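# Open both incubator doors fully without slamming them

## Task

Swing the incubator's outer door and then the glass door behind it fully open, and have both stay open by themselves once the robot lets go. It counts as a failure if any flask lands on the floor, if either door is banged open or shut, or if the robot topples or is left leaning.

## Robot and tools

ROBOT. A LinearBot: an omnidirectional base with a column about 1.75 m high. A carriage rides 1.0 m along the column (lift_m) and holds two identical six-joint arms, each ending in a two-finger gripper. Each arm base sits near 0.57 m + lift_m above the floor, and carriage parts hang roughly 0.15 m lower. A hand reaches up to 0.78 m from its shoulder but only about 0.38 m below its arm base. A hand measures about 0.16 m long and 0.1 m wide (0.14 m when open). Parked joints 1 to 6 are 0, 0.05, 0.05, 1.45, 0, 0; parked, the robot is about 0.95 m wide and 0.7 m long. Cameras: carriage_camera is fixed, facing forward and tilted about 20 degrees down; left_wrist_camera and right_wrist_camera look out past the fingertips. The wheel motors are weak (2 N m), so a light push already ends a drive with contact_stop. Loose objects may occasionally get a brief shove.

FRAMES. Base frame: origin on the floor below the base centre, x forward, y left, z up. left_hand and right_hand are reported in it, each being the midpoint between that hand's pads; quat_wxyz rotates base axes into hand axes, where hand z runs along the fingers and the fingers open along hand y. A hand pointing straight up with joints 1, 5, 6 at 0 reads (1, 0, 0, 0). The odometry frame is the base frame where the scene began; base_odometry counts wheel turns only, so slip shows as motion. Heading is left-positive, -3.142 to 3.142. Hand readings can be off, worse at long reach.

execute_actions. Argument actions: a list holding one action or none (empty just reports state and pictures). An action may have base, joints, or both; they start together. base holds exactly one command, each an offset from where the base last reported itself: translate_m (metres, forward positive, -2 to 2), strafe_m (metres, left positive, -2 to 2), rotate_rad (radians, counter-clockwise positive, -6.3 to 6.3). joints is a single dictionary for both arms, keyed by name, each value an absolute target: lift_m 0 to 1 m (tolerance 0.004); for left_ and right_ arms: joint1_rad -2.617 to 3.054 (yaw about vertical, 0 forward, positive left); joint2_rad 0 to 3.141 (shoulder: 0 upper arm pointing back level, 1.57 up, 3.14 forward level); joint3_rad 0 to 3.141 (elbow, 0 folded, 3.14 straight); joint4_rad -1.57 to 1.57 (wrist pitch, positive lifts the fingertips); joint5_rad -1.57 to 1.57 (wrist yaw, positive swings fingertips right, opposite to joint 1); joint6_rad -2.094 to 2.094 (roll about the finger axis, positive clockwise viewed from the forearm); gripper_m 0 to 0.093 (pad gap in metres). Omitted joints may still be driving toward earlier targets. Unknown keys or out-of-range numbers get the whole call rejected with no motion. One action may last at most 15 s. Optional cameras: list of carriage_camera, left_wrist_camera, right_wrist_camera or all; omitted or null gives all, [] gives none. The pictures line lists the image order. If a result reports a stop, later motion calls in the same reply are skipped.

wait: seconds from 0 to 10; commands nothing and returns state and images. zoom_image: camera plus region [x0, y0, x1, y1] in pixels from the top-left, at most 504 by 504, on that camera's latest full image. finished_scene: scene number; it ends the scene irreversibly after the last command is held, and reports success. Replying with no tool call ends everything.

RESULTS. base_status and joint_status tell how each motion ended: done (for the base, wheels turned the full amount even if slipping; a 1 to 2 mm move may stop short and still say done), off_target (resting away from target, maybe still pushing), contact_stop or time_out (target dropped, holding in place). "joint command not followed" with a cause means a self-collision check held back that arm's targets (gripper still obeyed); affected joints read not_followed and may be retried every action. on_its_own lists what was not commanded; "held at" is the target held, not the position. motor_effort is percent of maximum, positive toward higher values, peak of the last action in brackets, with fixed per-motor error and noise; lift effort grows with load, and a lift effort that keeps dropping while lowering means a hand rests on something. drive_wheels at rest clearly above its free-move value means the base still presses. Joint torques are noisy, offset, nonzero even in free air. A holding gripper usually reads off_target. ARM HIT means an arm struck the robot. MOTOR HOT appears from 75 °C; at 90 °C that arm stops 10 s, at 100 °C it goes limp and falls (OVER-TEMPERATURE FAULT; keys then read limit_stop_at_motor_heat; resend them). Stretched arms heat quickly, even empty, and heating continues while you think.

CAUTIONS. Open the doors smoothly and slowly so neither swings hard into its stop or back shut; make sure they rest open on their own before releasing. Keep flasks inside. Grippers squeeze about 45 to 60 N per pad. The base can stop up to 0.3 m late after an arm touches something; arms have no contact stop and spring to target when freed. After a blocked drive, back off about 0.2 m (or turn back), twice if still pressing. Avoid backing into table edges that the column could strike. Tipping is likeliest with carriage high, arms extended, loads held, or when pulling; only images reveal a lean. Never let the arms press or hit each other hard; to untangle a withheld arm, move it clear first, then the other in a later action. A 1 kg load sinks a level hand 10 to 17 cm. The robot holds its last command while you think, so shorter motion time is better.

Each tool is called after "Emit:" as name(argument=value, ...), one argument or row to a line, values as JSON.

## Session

Emit:
execute_actions(
  actions=[],
  cameras=["carriage_camera"],
)

Scene clock: 0.00 s.
Joint torques (N m, as the arm reports them, + toward a larger angle): no reading
base_odometry: x=+0.000 y=+0.000 heading=+0.000 (m, m, rad; odometry frame)
base_status: not commanded
joint_positions: lift_m=+0.299 left_joint1_rad=+0.007 left_joint2_rad=+0.062 left_joint3_rad=+0.041 left_joint4_rad=+1.410 left_joint5_rad=-0.004 left_joint6_rad=+0.034 left_gripper_m=+0.094 right_joint1_rad=-0.015 right_joint2_rad=+0.049 right_joint3_rad=+0.049 right_joint4_rad=+1.397 right_joint5_rad=-0.034 right_joint6_rad=-0.013 right_gripper_m=+0.094
joint_status: not commanded
motor_effort: lift_m=+30 drive_wheels=+2 (%)
left_hand: x=+0.3321 y=+0.3396 z=+1.2827 quat_wxyz=(+0.996, -0.001, +0.091, +0.021) (m; base frame)
right_hand: x=+0.3287 y=-0.3335 z=+1.2847 quat_wxyz=(+0.996, -0.017, +0.087, -0.013) (m; base frame)
pictures: carriage_camera
Images, in order (width x height): carriage_camera 504x504.

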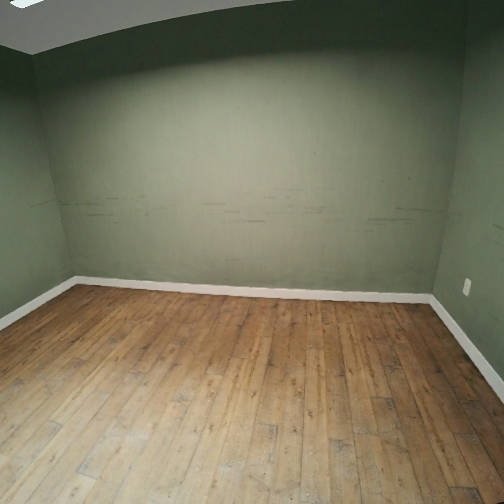

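Emit:
execute_actions(
  actions=[
    {"base":{"rotate_rad":1.7}},
  ],
  cameras=["carriage_camera"],
)

Scene clock: 4.30 s.
Joint torques (N m, as the arm reports them, + toward a larger angle): left_arm=[-0.13  3.5   6.67  0.01 -0.04 -0.11] | right_arm=[ 0.03  4.42  6.55 -0.03 -0.04  0.09]
base_odometry: x=+0.000 y=+0.000 heading=+1.699 (m, m, rad; odometry frame)
base_status: done
joint_positions: lift_m=+0.299 left_joint1_rad=+0.007 left_joint2_rad=+0.062 left_joint3_rad=+0.041 left_joint4_rad=+1.409 left_joint5_rad=-0.004 left_joint6_rad=+0.034 left_gripper_m=+0.094 right_joint1_rad=-0.015 right_joint2_rad=+0.049 right_joint3_rad=+0.049 right_joint4_rad=+1.395 right_joint5_rad=-0.034 right_joint6_rad=-0.013 right_gripper_m=+0.094
joint_status: not commanded
motor_effort: lift_m=+30(29) drive_wheels=+10(27) (%)
left_hand: x=+0.3323 y=+0.3396 z=+1.2826 quat_wxyz=(+0.996, -0.001, +0.091, +0.021) (m; base frame)
right_hand: x=+0.3293 y=-0.3335 z=+1.2846 quat_wxyz=(+0.996, -0.017, +0.088, -0.013) (m; base frame)
pictures: carriage_camera
Images, in order (width x height): carriage_camera 504x504.

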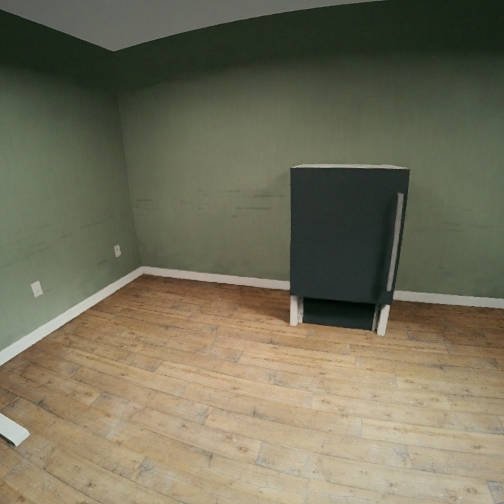

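Emit:
execute_actions(
  actions=[
    {"base":{"rotate_rad":-0.21},"joints":{"lift_m":0,"left_joint1_rad":0,"left_joint2_rad":1.2,"left_joint3_rad":0.9,"left_joint4_rad":0.3}},
  ],
  cameras=[],
)

Emit:
execute_actions(
  actions=[
    {"base":{"strafe_m":-0.85}},
  ],
  cameras=[],
)

Emit:
execute_actions(
  actions=[
    {"base":{"translate_m":0.7}},
  ],
  cameras=["carriage_camera","left_wrist_camera"],
)

Scene clock: 10.10 s.
Joint torques (N m, as the arm reports them, + toward a larger angle): left_arm=[-0.54 -3.72 10.51  2.12 -0.03 -0.1 ] | right_arm=[-0.01  4.42  6.65 -0.06 -0.04  0.1 ]
base_odometry: x=+0.000 y=+0.000 heading=+1.490 (m, m, rad; odometry frame)
base_status: done
joint_positions: lift_m=+0.000 left_joint1_rad=+0.006 left_joint2_rad=+1.191 left_joint3_rad=+0.879 left_joint4_rad=+0.297 left_joint5_rad=-0.004 left_joint6_rad=+0.034 left_gripper_m=+0.094 right_joint1_rad=-0.015 right_joint2_rad=+0.049 right_joint3_rad=+0.049 right_joint4_rad=+1.395 right_joint5_rad=-0.034 right_joint6_rad=-0.013 right_gripper_m=+0.094
joint_status: all done
motor_effort: lift_m=+27(26) drive_wheels=-11(25) (%)
left_hand: x=+0.7045 y=+0.3416 z=+0.8936 quat_wxyz=(+0.701, +0.009, +0.713, +0.015) (m; base frame)
right_hand: x=+0.3293 y=-0.3335 z=+0.9856 quat_wxyz=(+0.996, -0.017, +0.088, -0.013) (m; base frame)
pictures: none
No camera images: the call's "cameras" was empty. Leave "cameras" out to get every camera's image.

Scene clock: 14.17 s.
Joint torques (N m, as the arm reports them, + toward a larger angle): left_arm=[-0.59 -3.6  10.71  2.11 -0.03 -0.1 ] | right_arm=[ 0.02  4.43  6.77 -0.05 -0.03  0.1 ]
base_odometry: x=+0.848 y=-0.067 heading=+1.491 (m, m, rad; odometry frame)
base_status: done
joint_positions: lift_m=+0.000 left_joint1_rad=+0.006 left_joint2_rad=+1.191 left_joint3_rad=+0.879 left_joint4_rad=+0.299 left_joint5_rad=-0.004 left_joint6_rad=+0.034 left_gripper_m=+0.094 right_joint1_rad=-0.015 right_joint2_rad=+0.049 right_joint3_rad=+0.049 right_joint4_rad=+1.395 right_joint5_rad=-0.034 right_joint6_rad=-0.013 right_gripper_m=+0.094
joint_status: not commanded
motor_effort: lift_m=+27(26) drive_wheels=-8(27) (%)
left_hand: x=+0.7045 y=+0.3416 z=+0.8942 quat_wxyz=(+0.702, +0.009, +0.712, +0.015) (m; base frame)
right_hand: x=+0.3293 y=-0.3335 z=+0.9856 quat_wxyz=(+0.996, -0.017, +0.088, -0.013) (m; base frame)
pictures: none
No camera images: the call's "cameras" was empty. Leave "cameras" out to get every camera's image.

Scene clock: 17.90 s.
Joint torques (N m, as the arm reports them, + toward a larger angle): left_arm=[-0.52 -3.48 10.65  2.03 -0.02 -0.1 ] | right_arm=[ 0.02  4.4   6.66 -0.07 -0.04  0.1 ]
base_odometry: x=+0.904 y=+0.631 heading=+1.490 (m, m, rad; odometry frame)
base_status: done
joint_positions: lift_m=+0.000 left_joint1_rad=+0.005 left_joint2_rad=+1.191 left_joint3_rad=+0.879 left_joint4_rad=+0.302 left_joint5_rad=-0.004 left_joint6_rad=+0.034 left_gripper_m=+0.094 right_joint1_rad=-0.015 right_joint2_rad=+0.049 right_joint3_rad=+0.049 right_joint4_rad=+1.396 right_joint5_rad=-0.034 right_joint6_rad=-0.013 right_gripper_m=+0.094
joint_status: not commanded
motor_effort: lift_m=+27(27) drive_wheels=-7(24) (%)
left_hand: x=+0.7045 y=+0.3414 z=+0.8950 quat_wxyz=(+0.703, +0.009, +0.711, +0.015) (m; base frame)
right_hand: x=+0.3291 y=-0.3335 z=+0.9857 quat_wxyz=(+0.996, -0.017, +0.087, -0.013) (m; base frame)
pictures: carriage_camera, left_wrist_camera
Images, in order (width x height): carriage_camera 504x504, left_wrist_camera 504x504.

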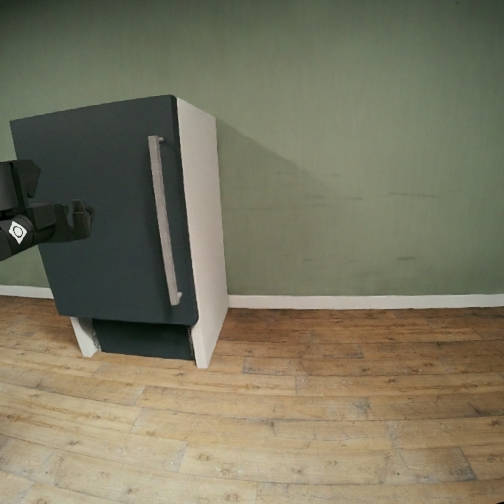

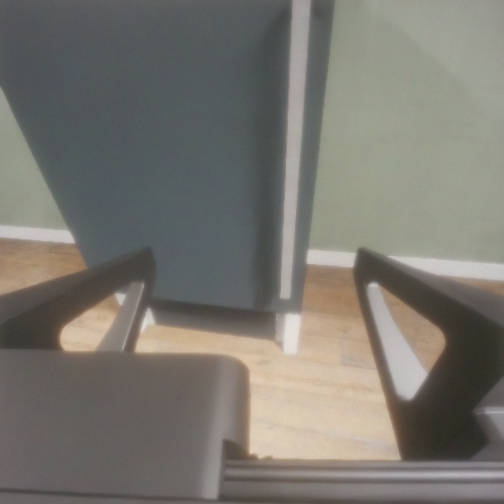

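Emit:
execute_actions(
  actions=[
    {"base":{"strafe_m":-0.07}},
  ],
  cameras=[],
)

Emit:
execute_actions(
  actions=[
    {"base":{"translate_m":0.32}},
  ],
  cameras=["carriage_camera","left_wrist_camera"],
)

Scene clock: 21.20 s.
Joint torques (N m, as the arm reports them, + toward a larger angle): left_arm=[-0.55 -3.53 10.7   2.07 -0.03 -0.1 ] | right_arm=[ 0.04  4.4   6.68 -0.09 -0.03  0.1 ]
base_odometry: x=+0.974 y=+0.625 heading=+1.491 (m, m, rad; odometry frame)
base_status: done
joint_positions: lift_m=+0.000 left_joint1_rad=+0.005 left_joint2_rad=+1.191 left_joint3_rad=+0.879 left_joint4_rad=+0.303 left_joint5_rad=-0.004 left_joint6_rad=+0.034 left_gripper_m=+0.094 right_joint1_rad=-0.015 right_joint2_rad=+0.049 right_joint3_rad=+0.049 right_joint4_rad=+1.396 right_joint5_rad=-0.034 right_joint6_rad=-0.013 right_gripper_m=+0.094
joint_status: not commanded
motor_effort: lift_m=+27(27) drive_wheels=-3(21) (%)
left_hand: x=+0.7045 y=+0.3414 z=+0.8952 quat_wxyz=(+0.704, +0.009, +0.710, +0.015) (m; base frame)
right_hand: x=+0.3289 y=-0.3335 z=+0.9857 quat_wxyz=(+0.996, -0.017, +0.087, -0.013) (m; base frame)
pictures: none
No camera images: the call's "cameras" was empty. Leave "cameras" out to get every camera's image.

Scene clock: 23.83 s.
Joint torques (N m, as the arm reports them, + toward a larger angle): left_arm=[-0.52 -3.58 10.7   2.05 -0.03 -0.11] | right_arm=[ 0.01  4.42  6.56 -0.08 -0.03  0.1 ]
base_odometry: x=+1.000 y=+0.944 heading=+1.490 (m, m, rad; odometry frame)
base_status: done
joint_positions: lift_m=+0.000 left_joint1_rad=+0.005 left_joint2_rad=+1.191 left_joint3_rad=+0.879 left_joint4_rad=+0.304 left_joint5_rad=-0.004 left_joint6_rad=+0.034 left_gripper_m=+0.094 right_joint1_rad=-0.015 right_joint2_rad=+0.049 right_joint3_rad=+0.049 right_joint4_rad=+1.396 right_joint5_rad=-0.034 right_joint6_rad=-0.013 right_gripper_m=+0.094
joint_status: not commanded
motor_effort: lift_m=+27(27) drive_wheels=-7(21) (%)
left_hand: x=+0.7045 y=+0.3414 z=+0.8955 quat_wxyz=(+0.704, +0.009, +0.710, +0.015) (m; base frame)
right_hand: x=+0.3290 y=-0.3335 z=+0.9857 quat_wxyz=(+0.996, -0.017, +0.087, -0.013) (m; base frame)
pictures: carriage_camera, left_wrist_camera
Images, in order (width x height): carriage_camera 504x504, left_wrist_camera 504x504.

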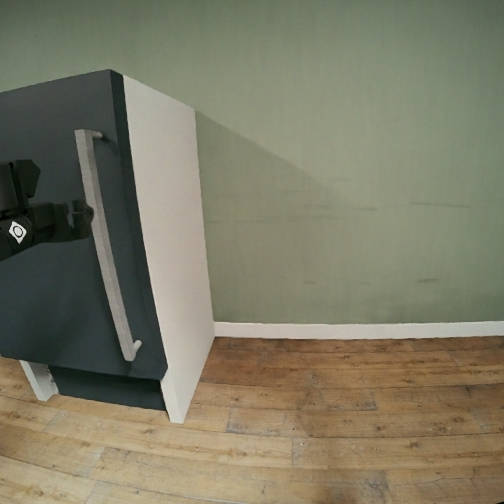

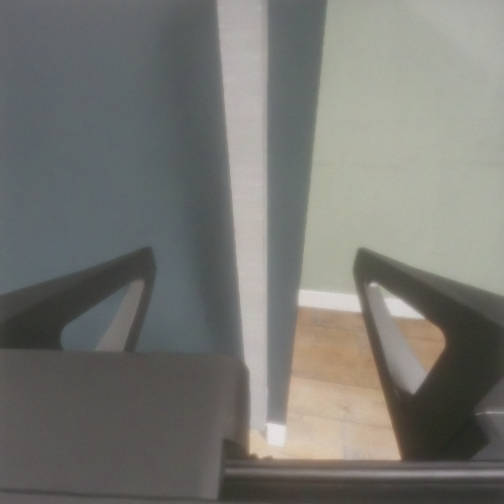

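Emit:
execute_actions(
  actions=[
    {"base":{"translate_m":0.115}},
  ],
  cameras=[],
)

Emit:
execute_actions(
  actions=[
    {"joints":{"left_gripper_m":0}},
  ],
  cameras=["left_wrist_camera"],
)

Emit:
execute_actions(
  actions=[
    {"base":{"translate_m":-0.085},"joints":{"left_joint1_rad":0.2,"left_joint5_rad":0.35}},
  ],
  cameras=[],
)

Emit:
execute_actions(
  actions=[
    {"base":{"translate_m":-0.07},"joints":{"left_joint1_rad":0.5,"left_joint5_rad":0.82}},
  ],
  cameras=[],
)

Emit:
execute_actions(
  actions=[
    {"base":{"strafe_m":0.06},"joints":{"left_joint1_rad":0.25,"left_joint5_rad":0.62}},
  ],
  cameras=[],
)

Emit:
execute_actions(
  actions=[
    {"base":{"translate_m":-0.09},"joints":{"left_joint1_rad":0.72,"left_joint5_rad":1.3}},
  ],
  cameras=["carriage_camera","left_wrist_camera"],
)

Scene clock: 33.67 s.
Joint torques (N m, as the arm reports them, + toward a larger angle): left_arm=[-0.46 -3.61 10.63  2.06 -0.03 -0.1 ] | right_arm=[ 0.02  4.39  6.7  -0.09 -0.03  0.1 ]
base_odometry: x=+1.010 y=+1.059 heading=+1.489 (m, m, rad; odometry frame)
base_status: done
joint_positions: lift_m=+0.000 left_joint1_rad=+0.004 left_joint2_rad=+1.191 left_joint3_rad=+0.879 left_joint4_rad=+0.305 left_joint5_rad=-0.004 left_joint6_rad=+0.034 left_gripper_m=+0.094 right_joint1_rad=-0.015 right_joint2_rad=+0.049 right_joint3_rad=+0.049 right_joint4_rad=+1.398 right_joint5_rad=-0.034 right_joint6_rad=-0.013 right_gripper_m=+0.094
joint_status: not commanded
motor_effort: lift_m=+27(28) drive_wheels=-6(24) (%)
left_hand: x=+0.7045 y=+0.3412 z=+0.8956 quat_wxyz=(+0.704, +0.009, +0.710, +0.015) (m; base frame)
right_hand: x=+0.3285 y=-0.3335 z=+0.9858 quat_wxyz=(+0.996, -0.017, +0.086, -0.013) (m; base frame)
pictures: none
No camera images: the call's "cameras" was empty. Leave "cameras" out to get every camera's image.

Scene clock: 34.40 s.
Joint torques (N m, as the arm reports them, + toward a larger angle): left_arm=[-1.19 -3.65 10.74  2.05  0.16 -0.08] | right_arm=[ 0.03  4.41  6.65 -0.12 -0.03  0.1 ]
base_odometry: x=+1.010 y=+1.059 heading=+1.489 (m, m, rad; odometry frame)
base_status: not commanded
joint_positions: lift_m=+0.000 left_joint1_rad=+0.012 left_joint2_rad=+1.191 left_joint3_rad=+0.879 left_joint4_rad=+0.306 left_joint5_rad=-0.025 left_joint6_rad=+0.032 left_gripper_m=+0.026 right_joint1_rad=-0.015 right_joint2_rad=+0.049 right_joint3_rad=+0.049 right_joint4_rad=+1.398 right_joint5_rad=-0.034 right_joint6_rad=-0.013 right_gripper_m=+0.094
joint_status: left_gripper_m off_target (ended at +0.026, target +0.000)
motor_effort: lift_m=+28(28) drive_wheels=-6(6) (%)
left_hand: x=+0.7044 y=+0.3482 z=+0.8962 quat_wxyz=(+0.705, -0.002, +0.709, +0.024) (m; base frame)
right_hand: x=+0.3285 y=-0.3335 z=+0.9858 quat_wxyz=(+0.996, -0.017, +0.086, -0.013) (m; base frame)
pictures: left_wrist_camera
Images, in order (width x height): left_wrist_camera 504x504.

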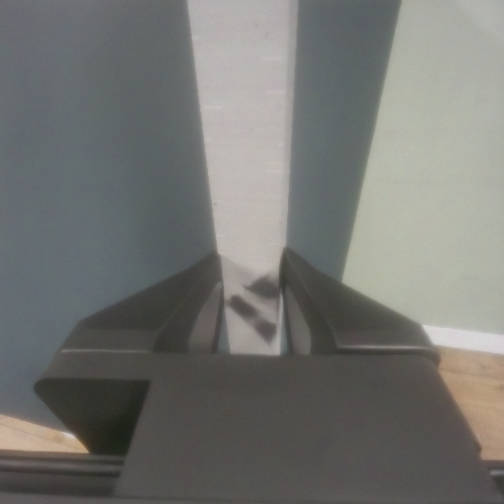

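Scene clock: 35.97 s.
Joint torques (N m, as the arm reports them, + toward a larger angle): left_arm=[-1.78 -5.77  8.91  1.96  0.24 -0.07] | right_arm=[ 0.02  4.3   6.69 -0.09 -0.04  0.1 ]
base_odometry: x=+1.003 y=+0.974 heading=+1.490 (m, m, rad; odometry frame)
base_status: done
joint_positions: lift_m=+0.000 left_joint1_rad=+0.220 left_joint2_rad=+1.220 left_joint3_rad=+0.900 left_joint4_rad=+0.312 left_joint5_rad=+0.318 left_joint6_rad=+0.031 left_gripper_m=+0.025 right_joint1_rad=-0.015 right_joint2_rad=+0.049 right_joint3_rad=+0.049 right_joint4_rad=+1.395 right_joint5_rad=-0.034 right_joint6_rad=-0.013 right_gripper_m=+0.094
joint_status: left_joint5_rad off_target (ended at +0.318, target +0.350); the others done
motor_effort: lift_m=+27(27) drive_wheels=+8(34) (%)
left_hand: x=+0.7045 y=+0.3774 z=+0.8962 quat_wxyz=(+0.704, +0.045, +0.709, -0.025) (m; base frame)
right_hand: x=+0.3292 y=-0.3335 z=+0.9856 quat_wxyz=(+0.996, -0.017, +0.088, -0.013) (m; base frame)
pictures: none
No camera images: the call's "cameras" was empty. Leave "cameras" out to get every camera's image.

Scene clock: 37.40 s.
Joint torques (N m, as the arm reports them, + toward a larger angle): left_arm=[-2.   -5.68  8.76  1.82  0.81 -0.09] | right_arm=[ 0.    4.4   6.65 -0.07 -0.04  0.09]
base_odometry: x=+0.997 y=+0.905 heading=+1.489 (m, m, rad; odometry frame)
base_status: done
joint_positions: lift_m=+0.000 left_joint1_rad=+0.522 left_joint2_rad=+1.220 left_joint3_rad=+0.900 left_joint4_rad=+0.308 left_joint5_rad=+0.726 left_joint6_rad=+0.032 left_gripper_m=+0.025 right_joint1_rad=-0.015 right_joint2_rad=+0.049 right_joint3_rad=+0.049 right_joint4_rad=+1.395 right_joint5_rad=-0.034 right_joint6_rad=-0.013 right_gripper_m=+0.094
joint_status: left_joint1_rad off_target (ended at +0.522, target +0.500); left_joint5_rad off_target (ended at +0.726, target +0.820)
motor_effort: lift_m=+26(27) drive_wheels=-2(24) (%)
left_hand: x=+0.6740 y=+0.4308 z=+0.8958 quat_wxyz=(+0.701, +0.081, +0.706, -0.063) (m; base frame)
right_hand: x=+0.3292 y=-0.3335 z=+0.9856 quat_wxyz=(+0.996, -0.017, +0.088, -0.013) (m; base frame)
pictures: none
No camera images: the call's "cameras" was empty. Leave "cameras" out to get every camera's image.

Scene clock: 38.77 s.
Joint torques (N m, as the arm reports them, + toward a larger angle): left_arm=[-1.41 -5.92  8.88  1.92  0.5  -0.07] | right_arm=[ 0.03  4.43  6.68 -0.06 -0.04  0.1 ]
base_odometry: x=+0.937 y=+0.909 heading=+1.490 (m, m, rad; odometry frame)
base_status: done
joint_positions: lift_m=+0.000 left_joint1_rad=+0.266 left_joint2_rad=+1.220 left_joint3_rad=+0.900 left_joint4_rad=+0.309 left_joint5_rad=+0.558 left_joint6_rad=+0.031 left_gripper_m=+0.025 right_joint1_rad=-0.015 right_joint2_rad=+0.049 right_joint3_rad=+0.049 right_joint4_rad=+1.395 right_joint5_rad=-0.034 right_joint6_rad=-0.013 right_gripper_m=+0.094
joint_status: left_joint5_rad off_target (ended at +0.558, target +0.620); the others done
motor_effort: lift_m=+27(28) drive_wheels=-6(17) (%)
left_hand: x=+0.6953 y=+0.3563 z=+0.8957 quat_wxyz=(+0.697, +0.112, +0.702, -0.093) (m; base frame)
right_hand: x=+0.3292 y=-0.3335 z=+0.9856 quat_wxyz=(+0.996, -0.017, +0.088, -0.013) (m; base frame)
pictures: none
No camera images: the call's "cameras" was empty. Leave "cameras" out to get every camera's image.

Scene clock: 40.47 s.
Joint torques (N m, as the arm reports them, + toward a larger angle): left_arm=[-0.52 -5.28  8.38  1.55  0.01 -0.1 ] | right_arm=[ 0.02  4.43  6.63 -0.09 -0.03  0.1 ]
base_odometry: x=+0.930 y=+0.819 heading=+1.490 (m, m, rad; odometry frame)
base_status: done
joint_positions: lift_m=+0.000 left_joint1_rad=+0.725 left_joint2_rad=+1.219 left_joint3_rad=+0.900 left_joint4_rad=+0.306 left_joint5_rad=+1.289 left_joint6_rad=+0.034 left_gripper_m=+0.001 right_joint1_rad=-0.015 right_joint2_rad=+0.049 right_joint3_rad=+0.049 right_joint4_rad=+1.397 right_joint5_rad=-0.034 right_joint6_rad=-0.013 right_gripper_m=+0.094
joint_status: all done
on_its_own: left_gripper_m moved -0.024 to your old target +0.000
motor_effort: lift_m=+27(28) drive_wheels=-2(24) (%)
left_hand: x=+0.6206 y=+0.4157 z=+0.8970 quat_wxyz=(+0.680, +0.204, +0.678, -0.189) (m; base frame)
right_hand: x=+0.3288 y=-0.3335 z=+0.9857 quat_wxyz=(+0.996, -0.017, +0.087, -0.013) (m; base frame)
pictures: carriage_camera, left_wrist_camera
Images, in order (width x height): carriage_camera 504x504, left_wrist_camera 504x504.

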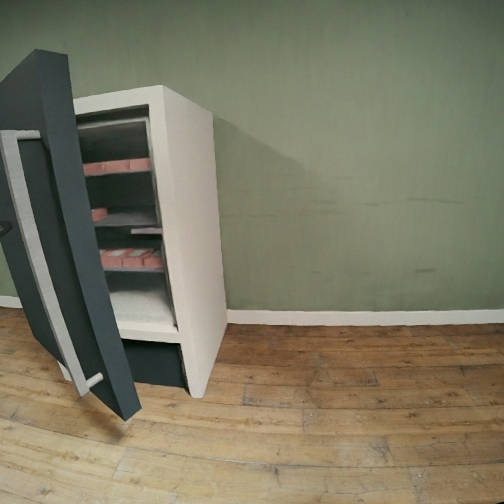

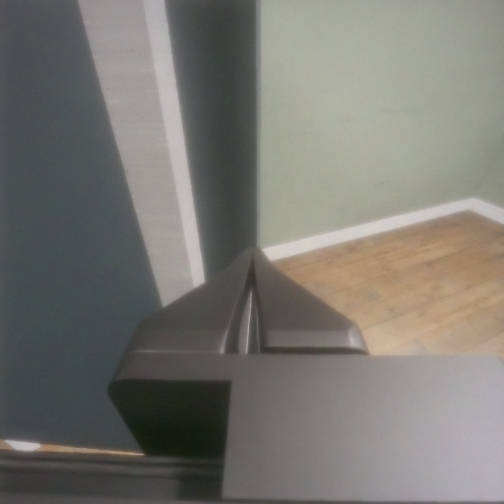

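Emit:
execute_actions(
  actions=[
    {"base":{"translate_m":-0.14}},
  ],
  cameras=[],
)

Emit:
execute_actions(
  actions=[
    {"base":{"strafe_m":-0.13},"joints":{"left_joint1_rad":0,"left_joint5_rad":0}},
  ],
  cameras=[],
)

Emit:
execute_actions(
  actions=[
    {"base":{"translate_m":0.1},"joints":{"left_joint2_rad":1.8,"left_joint3_rad":1.5}},
  ],
  cameras=["carriage_camera","left_wrist_camera"],
)

Scene clock: 45.30 s.
Joint torques (N m, as the arm reports them, + toward a larger angle): left_arm=[-0.57 -5.38  8.48  1.49  0.05 -0.11] | right_arm=[ 0.02  4.43  6.54 -0.08 -0.04  0.1 ]
base_odometry: x=+0.918 y=+0.680 heading=+1.490 (m, m, rad; odometry frame)
base_status: done
joint_positions: lift_m=+0.000 left_joint1_rad=+0.725 left_joint2_rad=+1.219 left_joint3_rad=+0.900 left_joint4_rad=+0.306 left_joint5_rad=+1.291 left_joint6_rad=+0.034 left_gripper_m=+0.001 right_joint1_rad=-0.015 right_joint2_rad=+0.049 right_joint3_rad=+0.049 right_joint4_rad=+1.396 right_joint5_rad=-0.034 right_joint6_rad=-0.013 right_gripper_m=+0.094
joint_status: not commanded
motor_effort: lift_m=+27(26) drive_wheels=-3(22) (%)
left_hand: x=+0.6203 y=+0.4153 z=+0.8969 quat_wxyz=(+0.680, +0.205, +0.678, -0.190) (m; base frame)
right_hand: x=+0.3289 y=-0.3335 z=+0.9857 quat_wxyz=(+0.996, -0.017, +0.087, -0.013) (m; base frame)
pictures: none
No camera images: the call's "cameras" was empty. Leave "cameras" out to get every camera's image.

Scene clock: 47.13 s.
Joint torques (N m, as the arm reports them, + toward a larger angle): left_arm=[-0.07 -5.73  8.9   2.07 -0.11 -0.11] | right_arm=[ 0.02  4.44  6.74 -0.08 -0.03  0.1 ]
base_odometry: x=+1.048 y=+0.669 heading=+1.490 (m, m, rad; odometry frame)
base_status: done
joint_positions: lift_m=+0.000 left_joint1_rad=+0.000 left_joint2_rad=+1.219 left_joint3_rad=+0.900 left_joint4_rad=+0.305 left_joint5_rad=+0.009 left_joint6_rad=+0.034 left_gripper_m=+0.001 right_joint1_rad=-0.015 right_joint2_rad=+0.049 right_joint3_rad=+0.049 right_joint4_rad=+1.396 right_joint5_rad=-0.034 right_joint6_rad=-0.013 right_gripper_m=+0.094
joint_status: all done
motor_effort: lift_m=+27(28) drive_wheels=-3(18) (%)
left_hand: x=+0.7111 y=+0.3371 z=+0.8951 quat_wxyz=(+0.702, +0.015, +0.712, +0.009) (m; base frame)
right_hand: x=+0.3289 y=-0.3335 z=+0.9857 quat_wxyz=(+0.996, -0.017, +0.087, -0.013) (m; base frame)
pictures: none
No camera images: the call's "cameras" was empty. Leave "cameras" out to get every camera's image.

Scene clock: 48.80 s.
Joint torques (N m, as the arm reports them, + toward a larger angle): left_arm=[-0.04 -9.29 11.04  2.07 -0.1  -0.11] | right_arm=[ 0.02  4.48  6.57 -0.08 -0.04  0.1 ]
base_odometry: x=+1.056 y=+0.769 heading=+1.489 (m, m, rad; odometry frame)
base_status: done
joint_positions: lift_m=+0.000 left_joint1_rad=+0.000 left_joint2_rad=+1.795 left_joint3_rad=+1.476 left_joint4_rad=+0.304 left_joint5_rad=+0.009 left_joint6_rad=+0.034 left_gripper_m=+0.001 right_joint1_rad=-0.015 right_joint2_rad=+0.049 right_joint3_rad=+0.049 right_joint4_rad=+1.397 right_joint5_rad=-0.034 right_joint6_rad=-0.013 right_gripper_m=+0.094
joint_status: all done
motor_effort: lift_m=+27(27) drive_wheels=-6(21) (%)
left_hand: x=+0.8608 y=+0.3371 z=+0.9045 quat_wxyz=(+0.702, +0.015, +0.712, +0.009) (m; base frame)
right_hand: x=+0.3287 y=-0.3335 z=+0.9857 quat_wxyz=(+0.996, -0.017, +0.087, -0.013) (m; base frame)
pictures: carriage_camera, left_wrist_camera
Images, in order (width x height): carriage_camera 504x504, left_wrist_camera 504x504.

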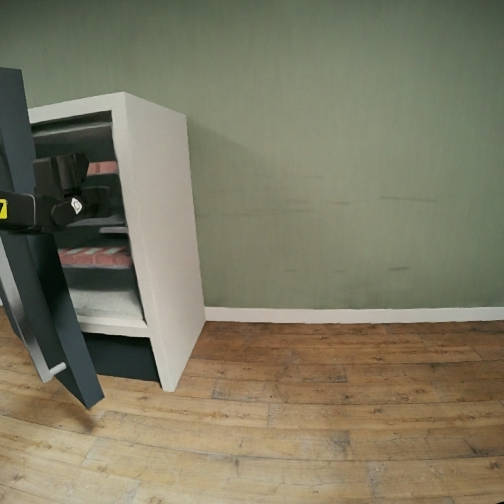

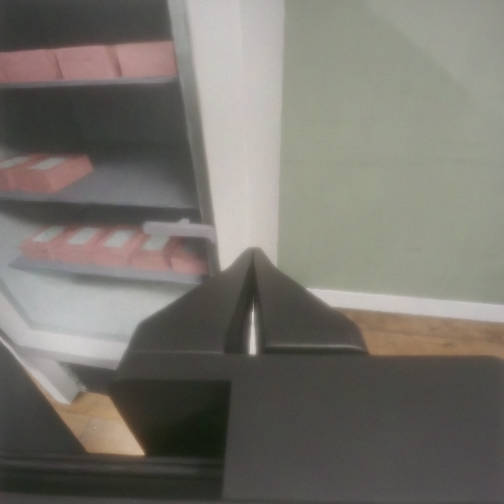

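Emit:
execute_actions(
  actions=[
    {"base":{"translate_m":0.1},"joints":{"left_joint5_rad":-0.9}},
  ],
  cameras=[],
)

Emit:
execute_actions(
  actions=[
    {"joints":{"left_joint1_rad":0.2}},
  ],
  cameras=["carriage_camera"],
)

Emit:
execute_actions(
  actions=[
    {"base":{"translate_m":-0.2},"joints":{"left_joint1_rad":0.45}},
  ],
  cameras=["carriage_camera","left_wrist_camera"],
)

Scene clock: 53.20 s.
Joint torques (N m, as the arm reports them, + toward a larger angle): left_arm=[-0.18 -8.75 10.75  1.81 -0.12 -0.11] | right_arm=[ 0.01  4.45  6.66 -0.08 -0.04  0.1 ]
base_odometry: x=+1.065 y=+0.868 heading=+1.488 (m, m, rad; odometry frame)
base_status: done
joint_positions: lift_m=+0.000 left_joint1_rad=-0.001 left_joint2_rad=+1.795 left_joint3_rad=+1.476 left_joint4_rad=+0.303 left_joint5_rad=-0.891 left_joint6_rad=+0.034 left_gripper_m=+0.001 right_joint1_rad=-0.015 right_joint2_rad=+0.049 right_joint3_rad=+0.049 right_joint4_rad=+1.398 right_joint5_rad=-0.034 right_joint6_rad=-0.013 right_gripper_m=+0.094
joint_status: all done
motor_effort: lift_m=+27(28) drive_wheels=-6(23) (%)
left_hand: x=+0.7971 y=+0.4719 z=+0.9053 quat_wxyz=(+0.628, -0.291, +0.648, +0.318) (m; base frame)
right_hand: x=+0.3286 y=-0.3335 z=+0.9857 quat_wxyz=(+0.996, -0.017, +0.086, -0.013) (m; base frame)
pictures: none
No camera images: the call's "cameras" was empty. Leave "cameras" out to get every camera's image.

Scene clock: 54.07 s.
Joint torques (N m, as the arm reports them, + toward a larger angle): left_arm=[-0.53 -9.   10.23  1.78 -0.15 -0.03] | right_arm=[ 0.01  4.36  6.66 -0.1  -0.03  0.09]
base_odometry: x=+1.065 y=+0.868 heading=+1.488 (m, m, rad; odometry frame)
base_status: not commanded
joint_positions: lift_m=+0.000 left_joint1_rad=+0.206 left_joint2_rad=+1.795 left_joint3_rad=+1.481 left_joint4_rad=+0.307 left_joint5_rad=-0.891 left_joint6_rad=+0.027 left_gripper_m=+0.001 right_joint1_rad=-0.015 right_joint2_rad=+0.049 right_joint3_rad=+0.049 right_joint4_rad=+1.397 right_joint5_rad=-0.034 right_joint6_rad=-0.013 right_gripper_m=+0.094
joint_status: all done
motor_effort: lift_m=+27(27) drive_wheels=-5(8) (%)
left_hand: x=+0.7590 y=+0.5742 z=+0.9082 quat_wxyz=(+0.596, -0.360, +0.611, +0.378) (m; base frame)
right_hand: x=+0.3287 y=-0.3335 z=+0.9857 quat_wxyz=(+0.996, -0.017, +0.087, -0.013) (m; base frame)
pictures: carriage_camera
Images, in order (width x height): carriage_camera 504x504.

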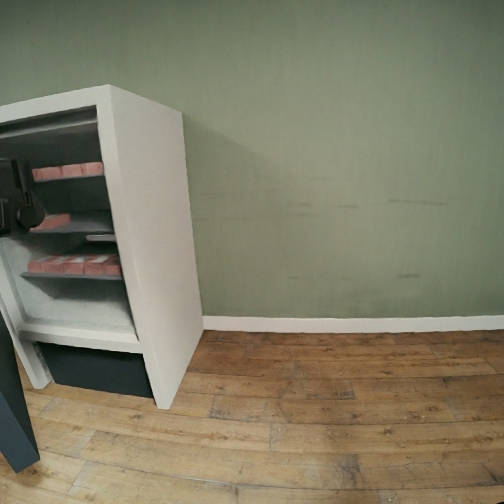

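Scene clock: 56.23 s.
Joint torques (N m, as the arm reports them, + toward a larger angle): left_arm=[-0.07 -8.77 10.28  1.78 -0.1  -0.02] | right_arm=[ 0.02  4.32  6.75 -0.11 -0.04  0.09]
base_odometry: x=+1.049 y=+0.669 heading=+1.488 (m, m, rad; odometry frame)
base_status: done
joint_positions: lift_m=+0.000 left_joint1_rad=+0.450 left_joint2_rad=+1.795 left_joint3_rad=+1.481 left_joint4_rad=+0.306 left_joint5_rad=-0.892 left_joint6_rad=+0.027 left_gripper_m=+0.001 right_joint1_rad=-0.015 right_joint2_rad=+0.049 right_joint3_rad=+0.049 right_joint4_rad=+1.396 right_joint5_rad=-0.034 right_joint6_rad=-0.013 right_gripper_m=+0.094
joint_status: all done
motor_effort: lift_m=+26(27) drive_wheels=-4(25) (%)
left_hand: x=+0.6878 y=+0.6819 z=+0.9079 quat_wxyz=(+0.545, -0.431, +0.563, +0.448) (m; base frame)
right_hand: x=+0.3290 y=-0.3335 z=+0.9857 quat_wxyz=(+0.996, -0.017, +0.087, -0.013) (m; base frame)
pictures: carriage_camera, left_wrist_camera
Images, in order (width x height): carriage_camera 504x504, left_wrist_camera 504x504.

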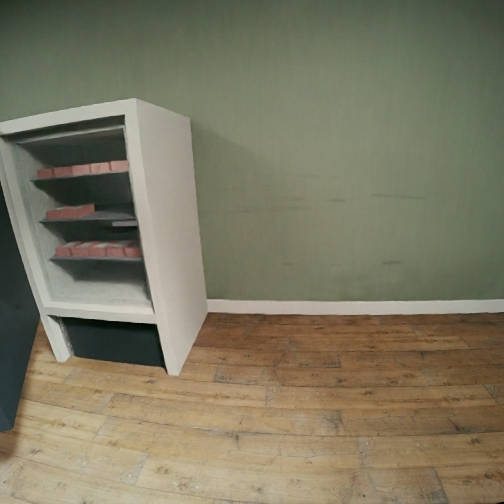

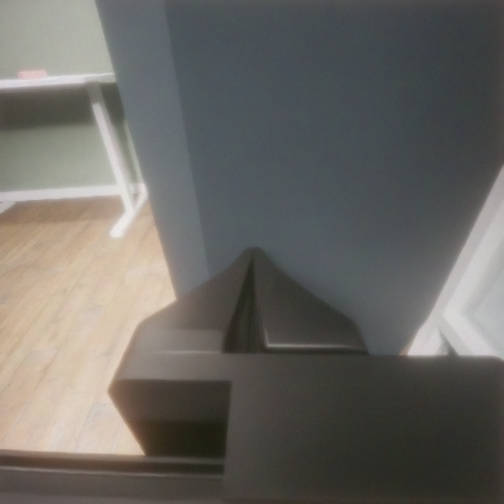

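Emit:
execute_actions(
  actions=[
    {"base":{"strafe_m":0.15},"joints":{"left_joint1_rad":0.3}},
  ],
  cameras=[],
)

Emit:
execute_actions(
  actions=[
    {"base":{"strafe_m":0.15}},
  ],
  cameras=["left_wrist_camera"],
)

Emit:
execute_actions(
  actions=[
    {"base":{"strafe_m":0.15}},
  ],
  cameras=["carriage_camera","left_wrist_camera"],
)

Scene clock: 60.77 s.
Joint torques (N m, as the arm reports them, + toward a larger angle): left_arm=[ 0.21 -8.9  10.32  1.76 -0.12 -0.03] | right_arm=[ 0.02  4.4   6.72 -0.08 -0.03  0.1 ]
base_odometry: x=+0.899 y=+0.681 heading=+1.488 (m, m, rad; odometry frame)
base_status: done
joint_positions: lift_m=+0.000 left_joint1_rad=+0.296 left_joint2_rad=+1.795 left_joint3_rad=+1.481 left_joint4_rad=+0.305 left_joint5_rad=-0.891 left_joint6_rad=+0.027 left_gripper_m=+0.001 right_joint1_rad=-0.015 right_joint2_rad=+0.049 right_joint3_rad=+0.049 right_joint4_rad=+1.396 right_joint5_rad=-0.034 right_joint6_rad=-0.013 right_gripper_m=+0.094
joint_status: all done
motor_effort: lift_m=+28(27) drive_wheels=-4(20) (%)
left_hand: x=+0.7358 y=+0.6161 z=+0.9078 quat_wxyz=(+0.578, -0.387, +0.594, +0.404) (m; base frame)
right_hand: x=+0.3289 y=-0.3334 z=+0.9857 quat_wxyz=(+0.996, -0.017, +0.087, -0.013) (m; base frame)
pictures: none
No camera images: the call's "cameras" was empty. Leave "cameras" out to get every camera's image.

Scene clock: 62.70 s.
Joint torques (N m, as the arm reports them, + toward a larger angle): left_arm=[ 0.07 -8.96 10.28  1.76 -0.14 -0.03] | right_arm=[ 0.    4.38  6.68 -0.09 -0.03  0.1 ]
base_odometry: x=+0.749 y=+0.693 heading=+1.488 (m, m, rad; odometry frame)
base_status: done
joint_positions: lift_m=+0.000 left_joint1_rad=+0.298 left_joint2_rad=+1.795 left_joint3_rad=+1.481 left_joint4_rad=+0.305 left_joint5_rad=-0.891 left_joint6_rad=+0.028 left_gripper_m=+0.000 right_joint1_rad=-0.015 right_joint2_rad=+0.049 right_joint3_rad=+0.049 right_joint4_rad=+1.397 right_joint5_rad=-0.034 right_joint6_rad=-0.013 right_gripper_m=+0.094
joint_status: not commanded
motor_effort: lift_m=+27(27) drive_wheels=-4(21) (%)
left_hand: x=+0.7353 y=+0.6168 z=+0.9077 quat_wxyz=(+0.577, -0.387, +0.594, +0.405) (m; base frame)
right_hand: x=+0.3288 y=-0.3334 z=+0.9857 quat_wxyz=(+0.996, -0.017, +0.087, -0.013) (m; base frame)
pictures: left_wrist_camera
Images, in order (width x height): left_wrist_camera 504x504.

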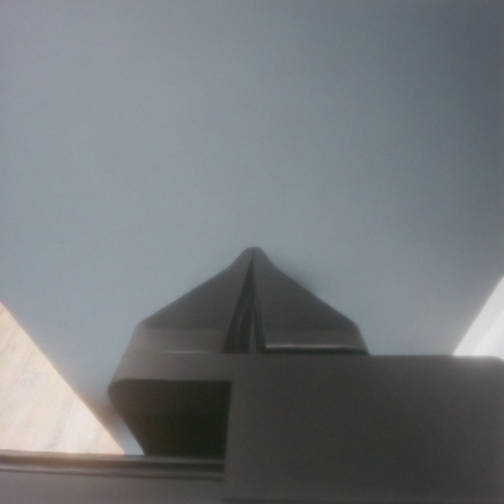

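Scene clock: 64.63 s.
Joint torques (N m, as the arm reports them, + toward a larger angle): left_arm=[ 0.05 -8.75 10.26  1.75 -0.14 -0.03] | right_arm=[ 0.04  4.43  6.69 -0.09 -0.03  0.1 ]
base_odometry: x=+0.600 y=+0.705 heading=+1.489 (m, m, rad; odometry frame)
base_status: done
joint_positions: lift_m=+0.000 left_joint1_rad=+0.299 left_joint2_rad=+1.795 left_joint3_rad=+1.481 left_joint4_rad=+0.305 left_joint5_rad=-0.892 left_joint6_rad=+0.028 left_gripper_m=+0.000 right_joint1_rad=-0.015 right_joint2_rad=+0.049 right_joint3_rad=+0.049 right_joint4_rad=+1.397 right_joint5_rad=-0.034 right_joint6_rad=-0.013 right_gripper_m=+0.094
joint_status: not commanded
motor_effort: lift_m=+27(27) drive_wheels=-4(21) (%)
left_hand: x=+0.7350 y=+0.6172 z=+0.9077 quat_wxyz=(+0.577, -0.387, +0.594, +0.405) (m; base frame)
right_hand: x=+0.3287 y=-0.3334 z=+0.9857 quat_wxyz=(+0.996, -0.017, +0.087, -0.013) (m; base frame)
pictures: carriage_camera, left_wrist_camera
Images, in order (width x height): carriage_camera 504x504, left_wrist_camera 504x504.

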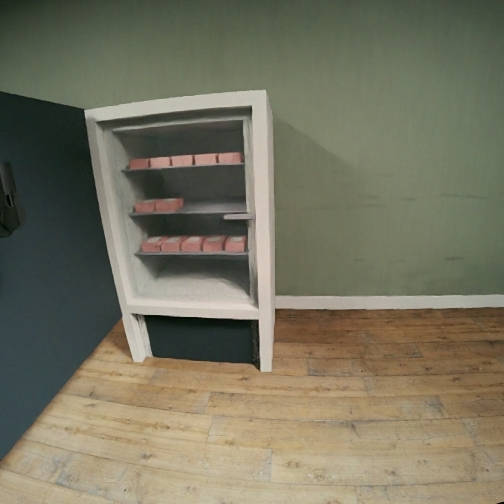

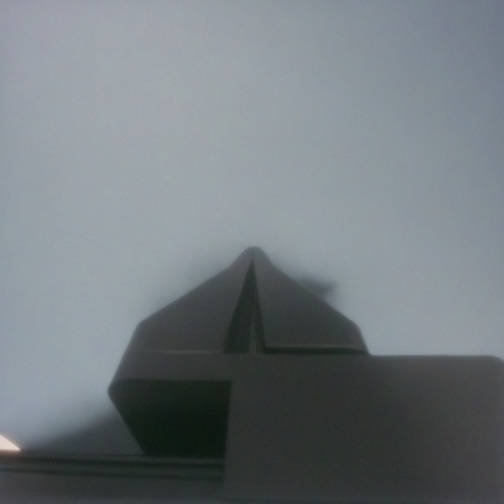

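Emit:
execute_actions(
  actions=[
    {"base":{"strafe_m":0.1}},
  ],
  cameras=[],
)

Emit:
execute_actions(
  actions=[
    {"base":{"strafe_m":0.08}},
  ],
  cameras=["carriage_camera"],
)

Scene clock: 69.80 s.
Joint torques (N m, as the arm reports them, + toward a larger angle): left_arm=[ 0.24 -8.96 10.13  1.81 -0.15 -0.03] | right_arm=[ 0.    4.38  6.63 -0.09 -0.03  0.1 ]
base_odometry: x=+0.500 y=+0.713 heading=+1.489 (m, m, rad; odometry frame)
base_status: done
joint_positions: lift_m=+0.000 left_joint1_rad=+0.297 left_joint2_rad=+1.795 left_joint3_rad=+1.481 left_joint4_rad=+0.306 left_joint5_rad=-0.892 left_joint6_rad=+0.028 left_gripper_m=+0.000 right_joint1_rad=-0.015 right_joint2_rad=+0.049 right_joint3_rad=+0.049 right_joint4_rad=+1.397 right_joint5_rad=-0.034 right_joint6_rad=-0.013 right_gripper_m=+0.094
joint_status: not commanded
motor_effort: lift_m=+27(28) drive_wheels=-4(21) (%)
left_hand: x=+0.7352 y=+0.6167 z=+0.9084 quat_wxyz=(+0.578, -0.387, +0.593, +0.405) (m; base frame)
right_hand: x=+0.3287 y=-0.3334 z=+0.9857 quat_wxyz=(+0.996, -0.017, +0.087, -0.013) (m; base frame)
pictures: none
No camera images: the call's "cameras" was empty. Leave "cameras" out to get every camera's image.

Scene clock: 71.33 s.
Joint torques (N m, as the arm reports them, + toward a larger angle): left_arm=[-0.17 -8.85 10.11  1.81 -0.13 -0.03] | right_arm=[-0.01  4.42  6.66 -0.08 -0.03  0.1 ]
base_odometry: x=+0.420 y=+0.719 heading=+1.490 (m, m, rad; odometry frame)
base_status: done
joint_positions: lift_m=+0.000 left_joint1_rad=+0.299 left_joint2_rad=+1.795 left_joint3_rad=+1.481 left_joint4_rad=+0.306 left_joint5_rad=-0.893 left_joint6_rad=+0.028 left_gripper_m=+0.000 right_joint1_rad=-0.015 right_joint2_rad=+0.049 right_joint3_rad=+0.049 right_joint4_rad=+1.398 right_joint5_rad=-0.034 right_joint6_rad=-0.013 right_gripper_m=+0.094
joint_status: not commanded
motor_effort: lift_m=+27(27) drive_wheels=-4(21) (%)
left_hand: x=+0.7347 y=+0.6174 z=+0.9082 quat_wxyz=(+0.577, -0.388, +0.593, +0.406) (m; base frame)
right_hand: x=+0.3286 y=-0.3334 z=+0.9857 quat_wxyz=(+0.996, -0.017, +0.086, -0.013) (m; base frame)
pictures: carriage_camera
Images, in order (width x height): carriage_camera 504x504.

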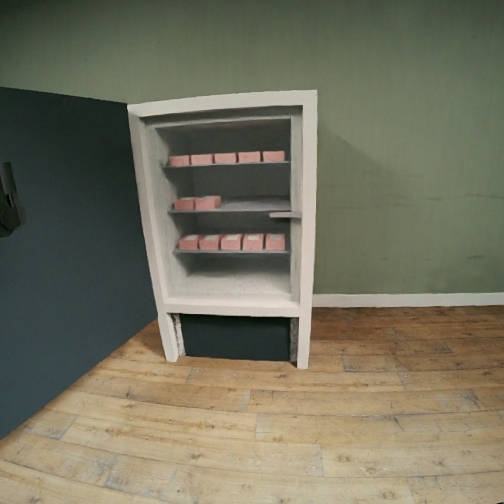

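Emit:
execute_actions(
  actions=[
    {"base":{"strafe_m":0.09}},
  ],
  cameras=["carriage_camera"],
)

Scene clock: 74.23 s.
Joint torques (N m, as the arm reports them, + toward a larger angle): left_arm=[ 3.82 -8.11  9.89  1.9   0.43 -0.03] | right_arm=[-0.02  4.43  6.71 -0.1  -0.02  0.09]
base_odometry: x=+0.331 y=+0.726 heading=+1.490 (m, m, rad; odometry frame)
base_status: done
joint_positions: lift_m=+0.000 left_joint1_rad=+0.254 left_joint2_rad=+1.789 left_joint3_rad=+1.484 left_joint4_rad=+0.289 left_joint5_rad=-0.951 left_joint6_rad=+0.028 left_gripper_m=+0.000 right_joint1_rad=-0.015 right_joint2_rad=+0.049 right_joint3_rad=+0.049 right_joint4_rad=+1.398 right_joint5_rad=-0.035 right_joint6_rad=-0.013 right_gripper_m=+0.094
joint_status: not commanded
motor_effort: lift_m=+27(27) drive_wheels=+5(21) (%)
left_hand: x=+0.7361 y=+0.6006 z=+0.9090 quat_wxyz=(+0.571, -0.391, +0.593, +0.411) (m; base frame)
right_hand: x=+0.3286 y=-0.3334 z=+0.9857 quat_wxyz=(+0.996, -0.017, +0.086, -0.013) (m; base frame)
pictures: carriage_camera
Images, in order (width x height): carriage_camera 504x504.

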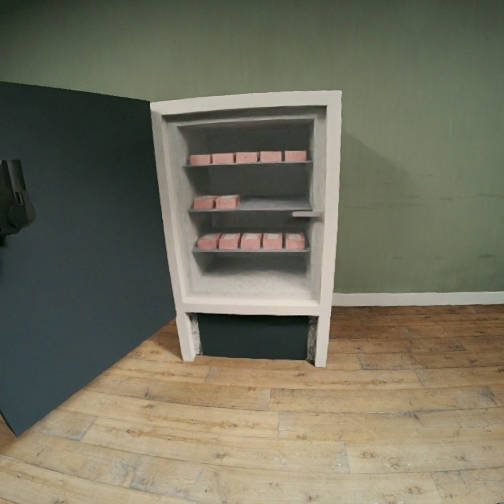

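Emit:
execute_actions(
  actions=[
    {"base":{"strafe_m":-0.55},"joints":{"left_joint1_rad":0,"left_joint5_rad":0,"left_joint2_rad":1.6,"left_joint3_rad":0.6,"left_joint4_rad":1.0,"left_joint6_rad":-1.55,"left_gripper_m":0.093}},
  ],
  cameras=[],
)

Emit:
execute_actions(
  actions=[
    {"base":{"translate_m":0.4}},
  ],
  cameras=["carriage_camera","left_wrist_camera"],
)

Scene clock: 79.70 s.
Joint torques (N m, as the arm reports them, + toward a larger angle): left_arm=[ 0.3  -5.57  5.69  2.11  0.03 -0.11] | right_arm=[ 0.01  4.43  6.72 -0.11 -0.03  0.1 ]
base_odometry: x=+0.879 y=+0.681 heading=+1.489 (m, m, rad; odometry frame)
base_status: done
joint_positions: lift_m=+0.000 left_joint1_rad=-0.002 left_joint2_rad=+1.589 left_joint3_rad=+0.618 left_joint4_rad=+0.996 left_joint5_rad=-0.007 left_joint6_rad=-1.542 left_gripper_m=+0.093 right_joint1_rad=-0.015 right_joint2_rad=+0.049 right_joint3_rad=+0.049 right_joint4_rad=+1.397 right_joint5_rad=-0.035 right_joint6_rad=-0.013 right_gripper_m=+0.094
joint_status: all done
motor_effort: lift_m=+28(27) drive_wheels=-4(30) (%)
left_hand: x=+0.7434 y=+0.3387 z=+0.7721 quat_wxyz=(+0.514, -0.488, +0.500, -0.498) (m; base frame)
right_hand: x=+0.3287 y=-0.3334 z=+0.9857 quat_wxyz=(+0.996, -0.017, +0.087, -0.013) (m; base frame)
pictures: none
No camera images: the call's "cameras" was empty. Leave "cameras" out to get every camera's image.

Scene clock: 82.60 s.
Joint torques (N m, as the arm reports them, + toward a larger angle): left_arm=[ 0.27 -5.58  5.72  2.12  0.04 -0.11] | right_arm=[ 0.01  4.48  6.68 -0.09 -0.02  0.1 ]
base_odometry: x=+0.912 y=+1.080 heading=+1.488 (m, m, rad; odometry frame)
base_status: done
joint_positions: lift_m=+0.000 left_joint1_rad=-0.002 left_joint2_rad=+1.589 left_joint3_rad=+0.618 left_joint4_rad=+1.001 left_joint5_rad=-0.007 left_joint6_rad=-1.542 left_gripper_m=+0.093 right_joint1_rad=-0.015 right_joint2_rad=+0.049 right_joint3_rad=+0.049 right_joint4_rad=+1.397 right_joint5_rad=-0.035 right_joint6_rad=-0.013 right_gripper_m=+0.094
joint_status: not commanded
motor_effort: lift_m=+27(27) drive_wheels=-7(23) (%)
left_hand: x=+0.7434 y=+0.3387 z=+0.7735 quat_wxyz=(+0.516, -0.486, +0.499, -0.499) (m; base frame)
right_hand: x=+0.3287 y=-0.3334 z=+0.9857 quat_wxyz=(+0.996, -0.017, +0.087, -0.013) (m; base frame)
pictures: carriage_camera, left_wrist_camera
Images, in order (width x height): carriage_camera 504x504, left_wrist_camera 504x504.

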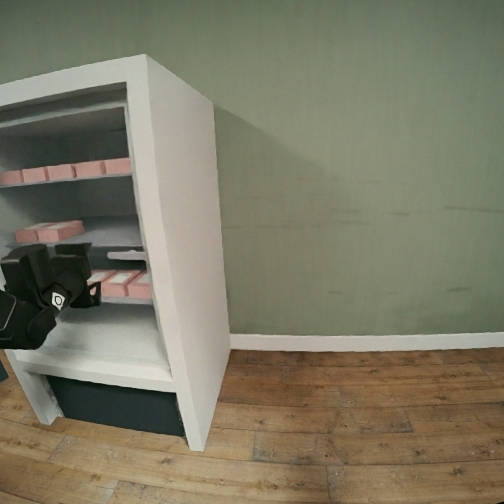

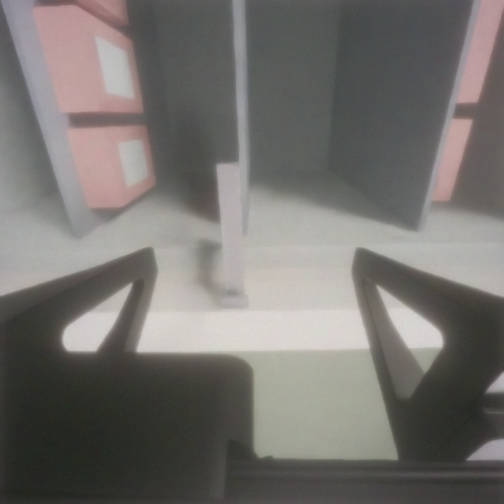

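Emit:
execute_actions(
  actions=[
    {"base":{"strafe_m":-0.035},"joints":{"left_joint3_rad":0.53,"left_joint4_rad":1.06}},
  ],
  cameras=[],
)

Emit:
execute_actions(
  actions=[
    {"base":{"translate_m":0.095}},
  ],
  cameras=["left_wrist_camera"],
)

Scene clock: 86.03 s.
Joint torques (N m, as the arm reports them, + toward a larger angle): left_arm=[ 0.11 -5.04  5.4   2.04  0.01 -0.11] | right_arm=[ 0.    4.35  6.63 -0.09 -0.03  0.1 ]
base_odometry: x=+0.947 y=+1.078 heading=+1.489 (m, m, rad; odometry frame)
base_status: done
joint_positions: lift_m=+0.000 left_joint1_rad=-0.002 left_joint2_rad=+1.589 left_joint3_rad=+0.547 left_joint4_rad=+1.060 left_joint5_rad=-0.006 left_joint6_rad=-1.542 left_gripper_m=+0.093 right_joint1_rad=-0.015 right_joint2_rad=+0.049 right_joint3_rad=+0.049 right_joint4_rad=+1.398 right_joint5_rad=-0.035 right_joint6_rad=-0.013 right_gripper_m=+0.094
joint_status: all done
motor_effort: lift_m=+27(27) drive_wheels=-3(20) (%)
left_hand: x=+0.7311 y=+0.3390 z=+0.7578 quat_wxyz=(+0.513, -0.489, +0.501, -0.496) (m; base frame)
right_hand: x=+0.3286 y=-0.3334 z=+0.9857 quat_wxyz=(+0.996, -0.017, +0.086, -0.013) (m; base frame)
pictures: none
No camera images: the call's "cameras" was empty. Leave "cameras" out to get every camera's image.

Scene clock: 87.67 s.
Joint torques (N m, as the arm reports them, + toward a larger angle): left_arm=[ 0.07 -5.32  5.53  1.98  0.02 -0.11] | right_arm=[ 0.01  4.41  6.69 -0.09 -0.02  0.1 ]
base_odometry: x=+0.955 y=+1.172 heading=+1.488 (m, m, rad; odometry frame)
base_status: done
joint_positions: lift_m=+0.000 left_joint1_rad=-0.002 left_joint2_rad=+1.589 left_joint3_rad=+0.547 left_joint4_rad=+1.063 left_joint5_rad=-0.006 left_joint6_rad=-1.542 left_gripper_m=+0.093 right_joint1_rad=-0.015 right_joint2_rad=+0.049 right_joint3_rad=+0.049 right_joint4_rad=+1.398 right_joint5_rad=-0.035 right_joint6_rad=-0.013 right_gripper_m=+0.094
joint_status: not commanded
motor_effort: lift_m=+26(28) drive_wheels=-6(20) (%)
left_hand: x=+0.7311 y=+0.3390 z=+0.7585 quat_wxyz=(+0.514, -0.489, +0.501, -0.497) (m; base frame)
right_hand: x=+0.3286 y=-0.3334 z=+0.9857 quat_wxyz=(+0.996, -0.017, +0.086, -0.013) (m; base frame)
pictures: left_wrist_camera
Images, in order (width x height): left_wrist_camera 504x504.

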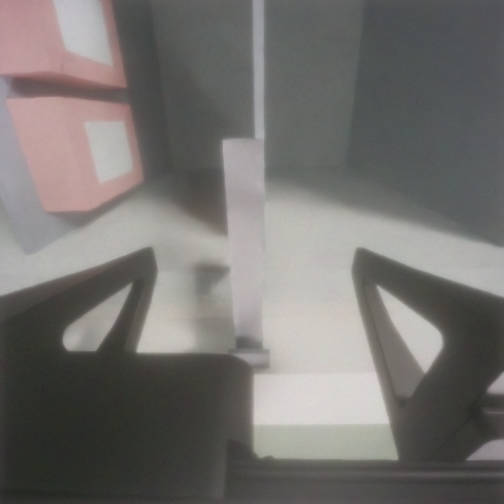

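Emit:
execute_actions(
  actions=[
    {"base":{"translate_m":0.035}},
  ],
  cameras=[],
)

Emit:
execute_actions(
  actions=[
    {"joints":{"left_gripper_m":0}},
  ],
  cameras=["left_wrist_camera"],
)

Emit:
execute_actions(
  actions=[
    {"joints":{"left_joint6_rad":-1.1}},
  ],
  cameras=["left_wrist_camera"],
)

Scene clock: 91.17 s.
Joint torques (N m, as the arm reports them, + toward a larger angle): left_arm=[ 0.32 -5.3   5.48  2.06  0.02 -0.11] | right_arm=[ 0.    4.4   6.65 -0.11 -0.01  0.1 ]
base_odometry: x=+0.958 y=+1.207 heading=+1.487 (m, m, rad; odometry frame)
base_status: done
joint_positions: lift_m=+0.000 left_joint1_rad=-0.002 left_joint2_rad=+1.589 left_joint3_rad=+0.547 left_joint4_rad=+1.063 left_joint5_rad=-0.005 left_joint6_rad=-1.542 left_gripper_m=+0.093 right_joint1_rad=-0.015 right_joint2_rad=+0.049 right_joint3_rad=+0.049 right_joint4_rad=+1.398 right_joint5_rad=-0.035 right_joint6_rad=-0.013 right_gripper_m=+0.094
joint_status: not commanded
motor_effort: lift_m=+27(27) drive_wheels=-5(23) (%)
left_hand: x=+0.7311 y=+0.3388 z=+0.7586 quat_wxyz=(+0.513, -0.488, +0.501, -0.497) (m; base frame)
right_hand: x=+0.3284 y=-0.3334 z=+0.9858 quat_wxyz=(+0.996, -0.017, +0.086, -0.013) (m; base frame)
pictures: none
No camera images: the call's "cameras" was empty. Leave "cameras" out to get every camera's image.

Scene clock: 91.90 s.
Joint torques (N m, as the arm reports them, + toward a larger angle): left_arm=[ 0.11 -5.35  5.46  2.18  0.04 -0.08] | right_arm=[ 0.01  4.4   6.61 -0.11 -0.03  0.1 ]
base_odometry: x=+0.958 y=+1.207 heading=+1.487 (m, m, rad; odometry frame)
base_status: not commanded
joint_positions: lift_m=+0.000 left_joint1_rad=-0.002 left_joint2_rad=+1.590 left_joint3_rad=+0.547 left_joint4_rad=+1.051 left_joint5_rad=-0.005 left_joint6_rad=-1.544 left_gripper_m=+0.015 right_joint1_rad=-0.015 right_joint2_rad=+0.049 right_joint3_rad=+0.049 right_joint4_rad=+1.398 right_joint5_rad=-0.035 right_joint6_rad=-0.013 right_gripper_m=+0.094
joint_status: left_gripper_m off_target (ended at +0.015, target +0.000)
motor_effort: lift_m=+28(27) drive_wheels=-5(5) (%)
left_hand: x=+0.7310 y=+0.3389 z=+0.7549 quat_wxyz=(+0.510, -0.492, +0.504, -0.494) (m; base frame)
right_hand: x=+0.3284 y=-0.3334 z=+0.9858 quat_wxyz=(+0.996, -0.017, +0.086, -0.013) (m; base frame)
pictures: left_wrist_camera
Images, in order (width x height): left_wrist_camera 504x504.

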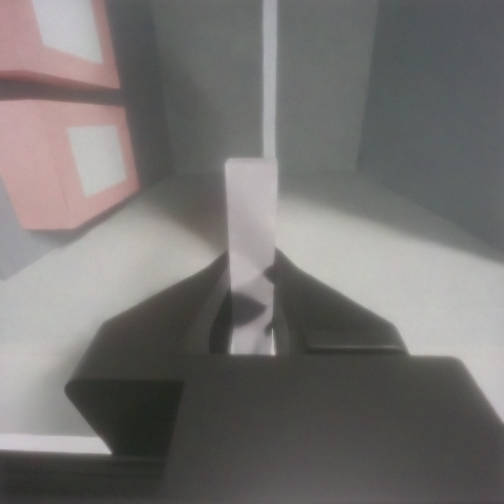

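Scene clock: 92.97 s.
Joint torques (N m, as the arm reports them, + toward a larger angle): left_arm=[ 0.08 -5.38  5.52  2.01 -0.02  0.3 ] | right_arm=[ 0.01  4.4   6.68 -0.11 -0.02  0.09]
base_odometry: x=+0.958 y=+1.207 heading=+1.487 (m, m, rad; odometry frame)
base_status: not commanded
joint_positions: lift_m=+0.000 left_joint1_rad=-0.002 left_joint2_rad=+1.590 left_joint3_rad=+0.547 left_joint4_rad=+1.068 left_joint5_rad=+0.000 left_joint6_rad=-1.126 left_gripper_m=+0.015 right_joint1_rad=-0.015 right_joint2_rad=+0.049 right_joint3_rad=+0.049 right_joint4_rad=+1.398 right_joint5_rad=-0.035 right_joint6_rad=-0.013 right_gripper_m=+0.094
joint_status: left_joint6_rad off_target (ended at -1.126, target -1.100)
motor_effort: lift_m=+28(27) drive_wheels=-5(5) (%)
left_hand: x=+0.7310 y=+0.3380 z=+0.7591 quat_wxyz=(+0.605, -0.372, +0.591, -0.383) (m; base frame)
right_hand: x=+0.3284 y=-0.3334 z=+0.9858 quat_wxyz=(+0.996, -0.017, +0.086, -0.013) (m; base frame)
pictures: left_wrist_camera
Images, in order (width x height): left_wrist_camera 504x504.

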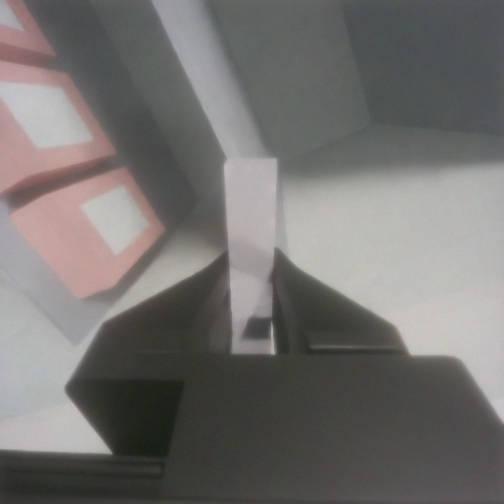

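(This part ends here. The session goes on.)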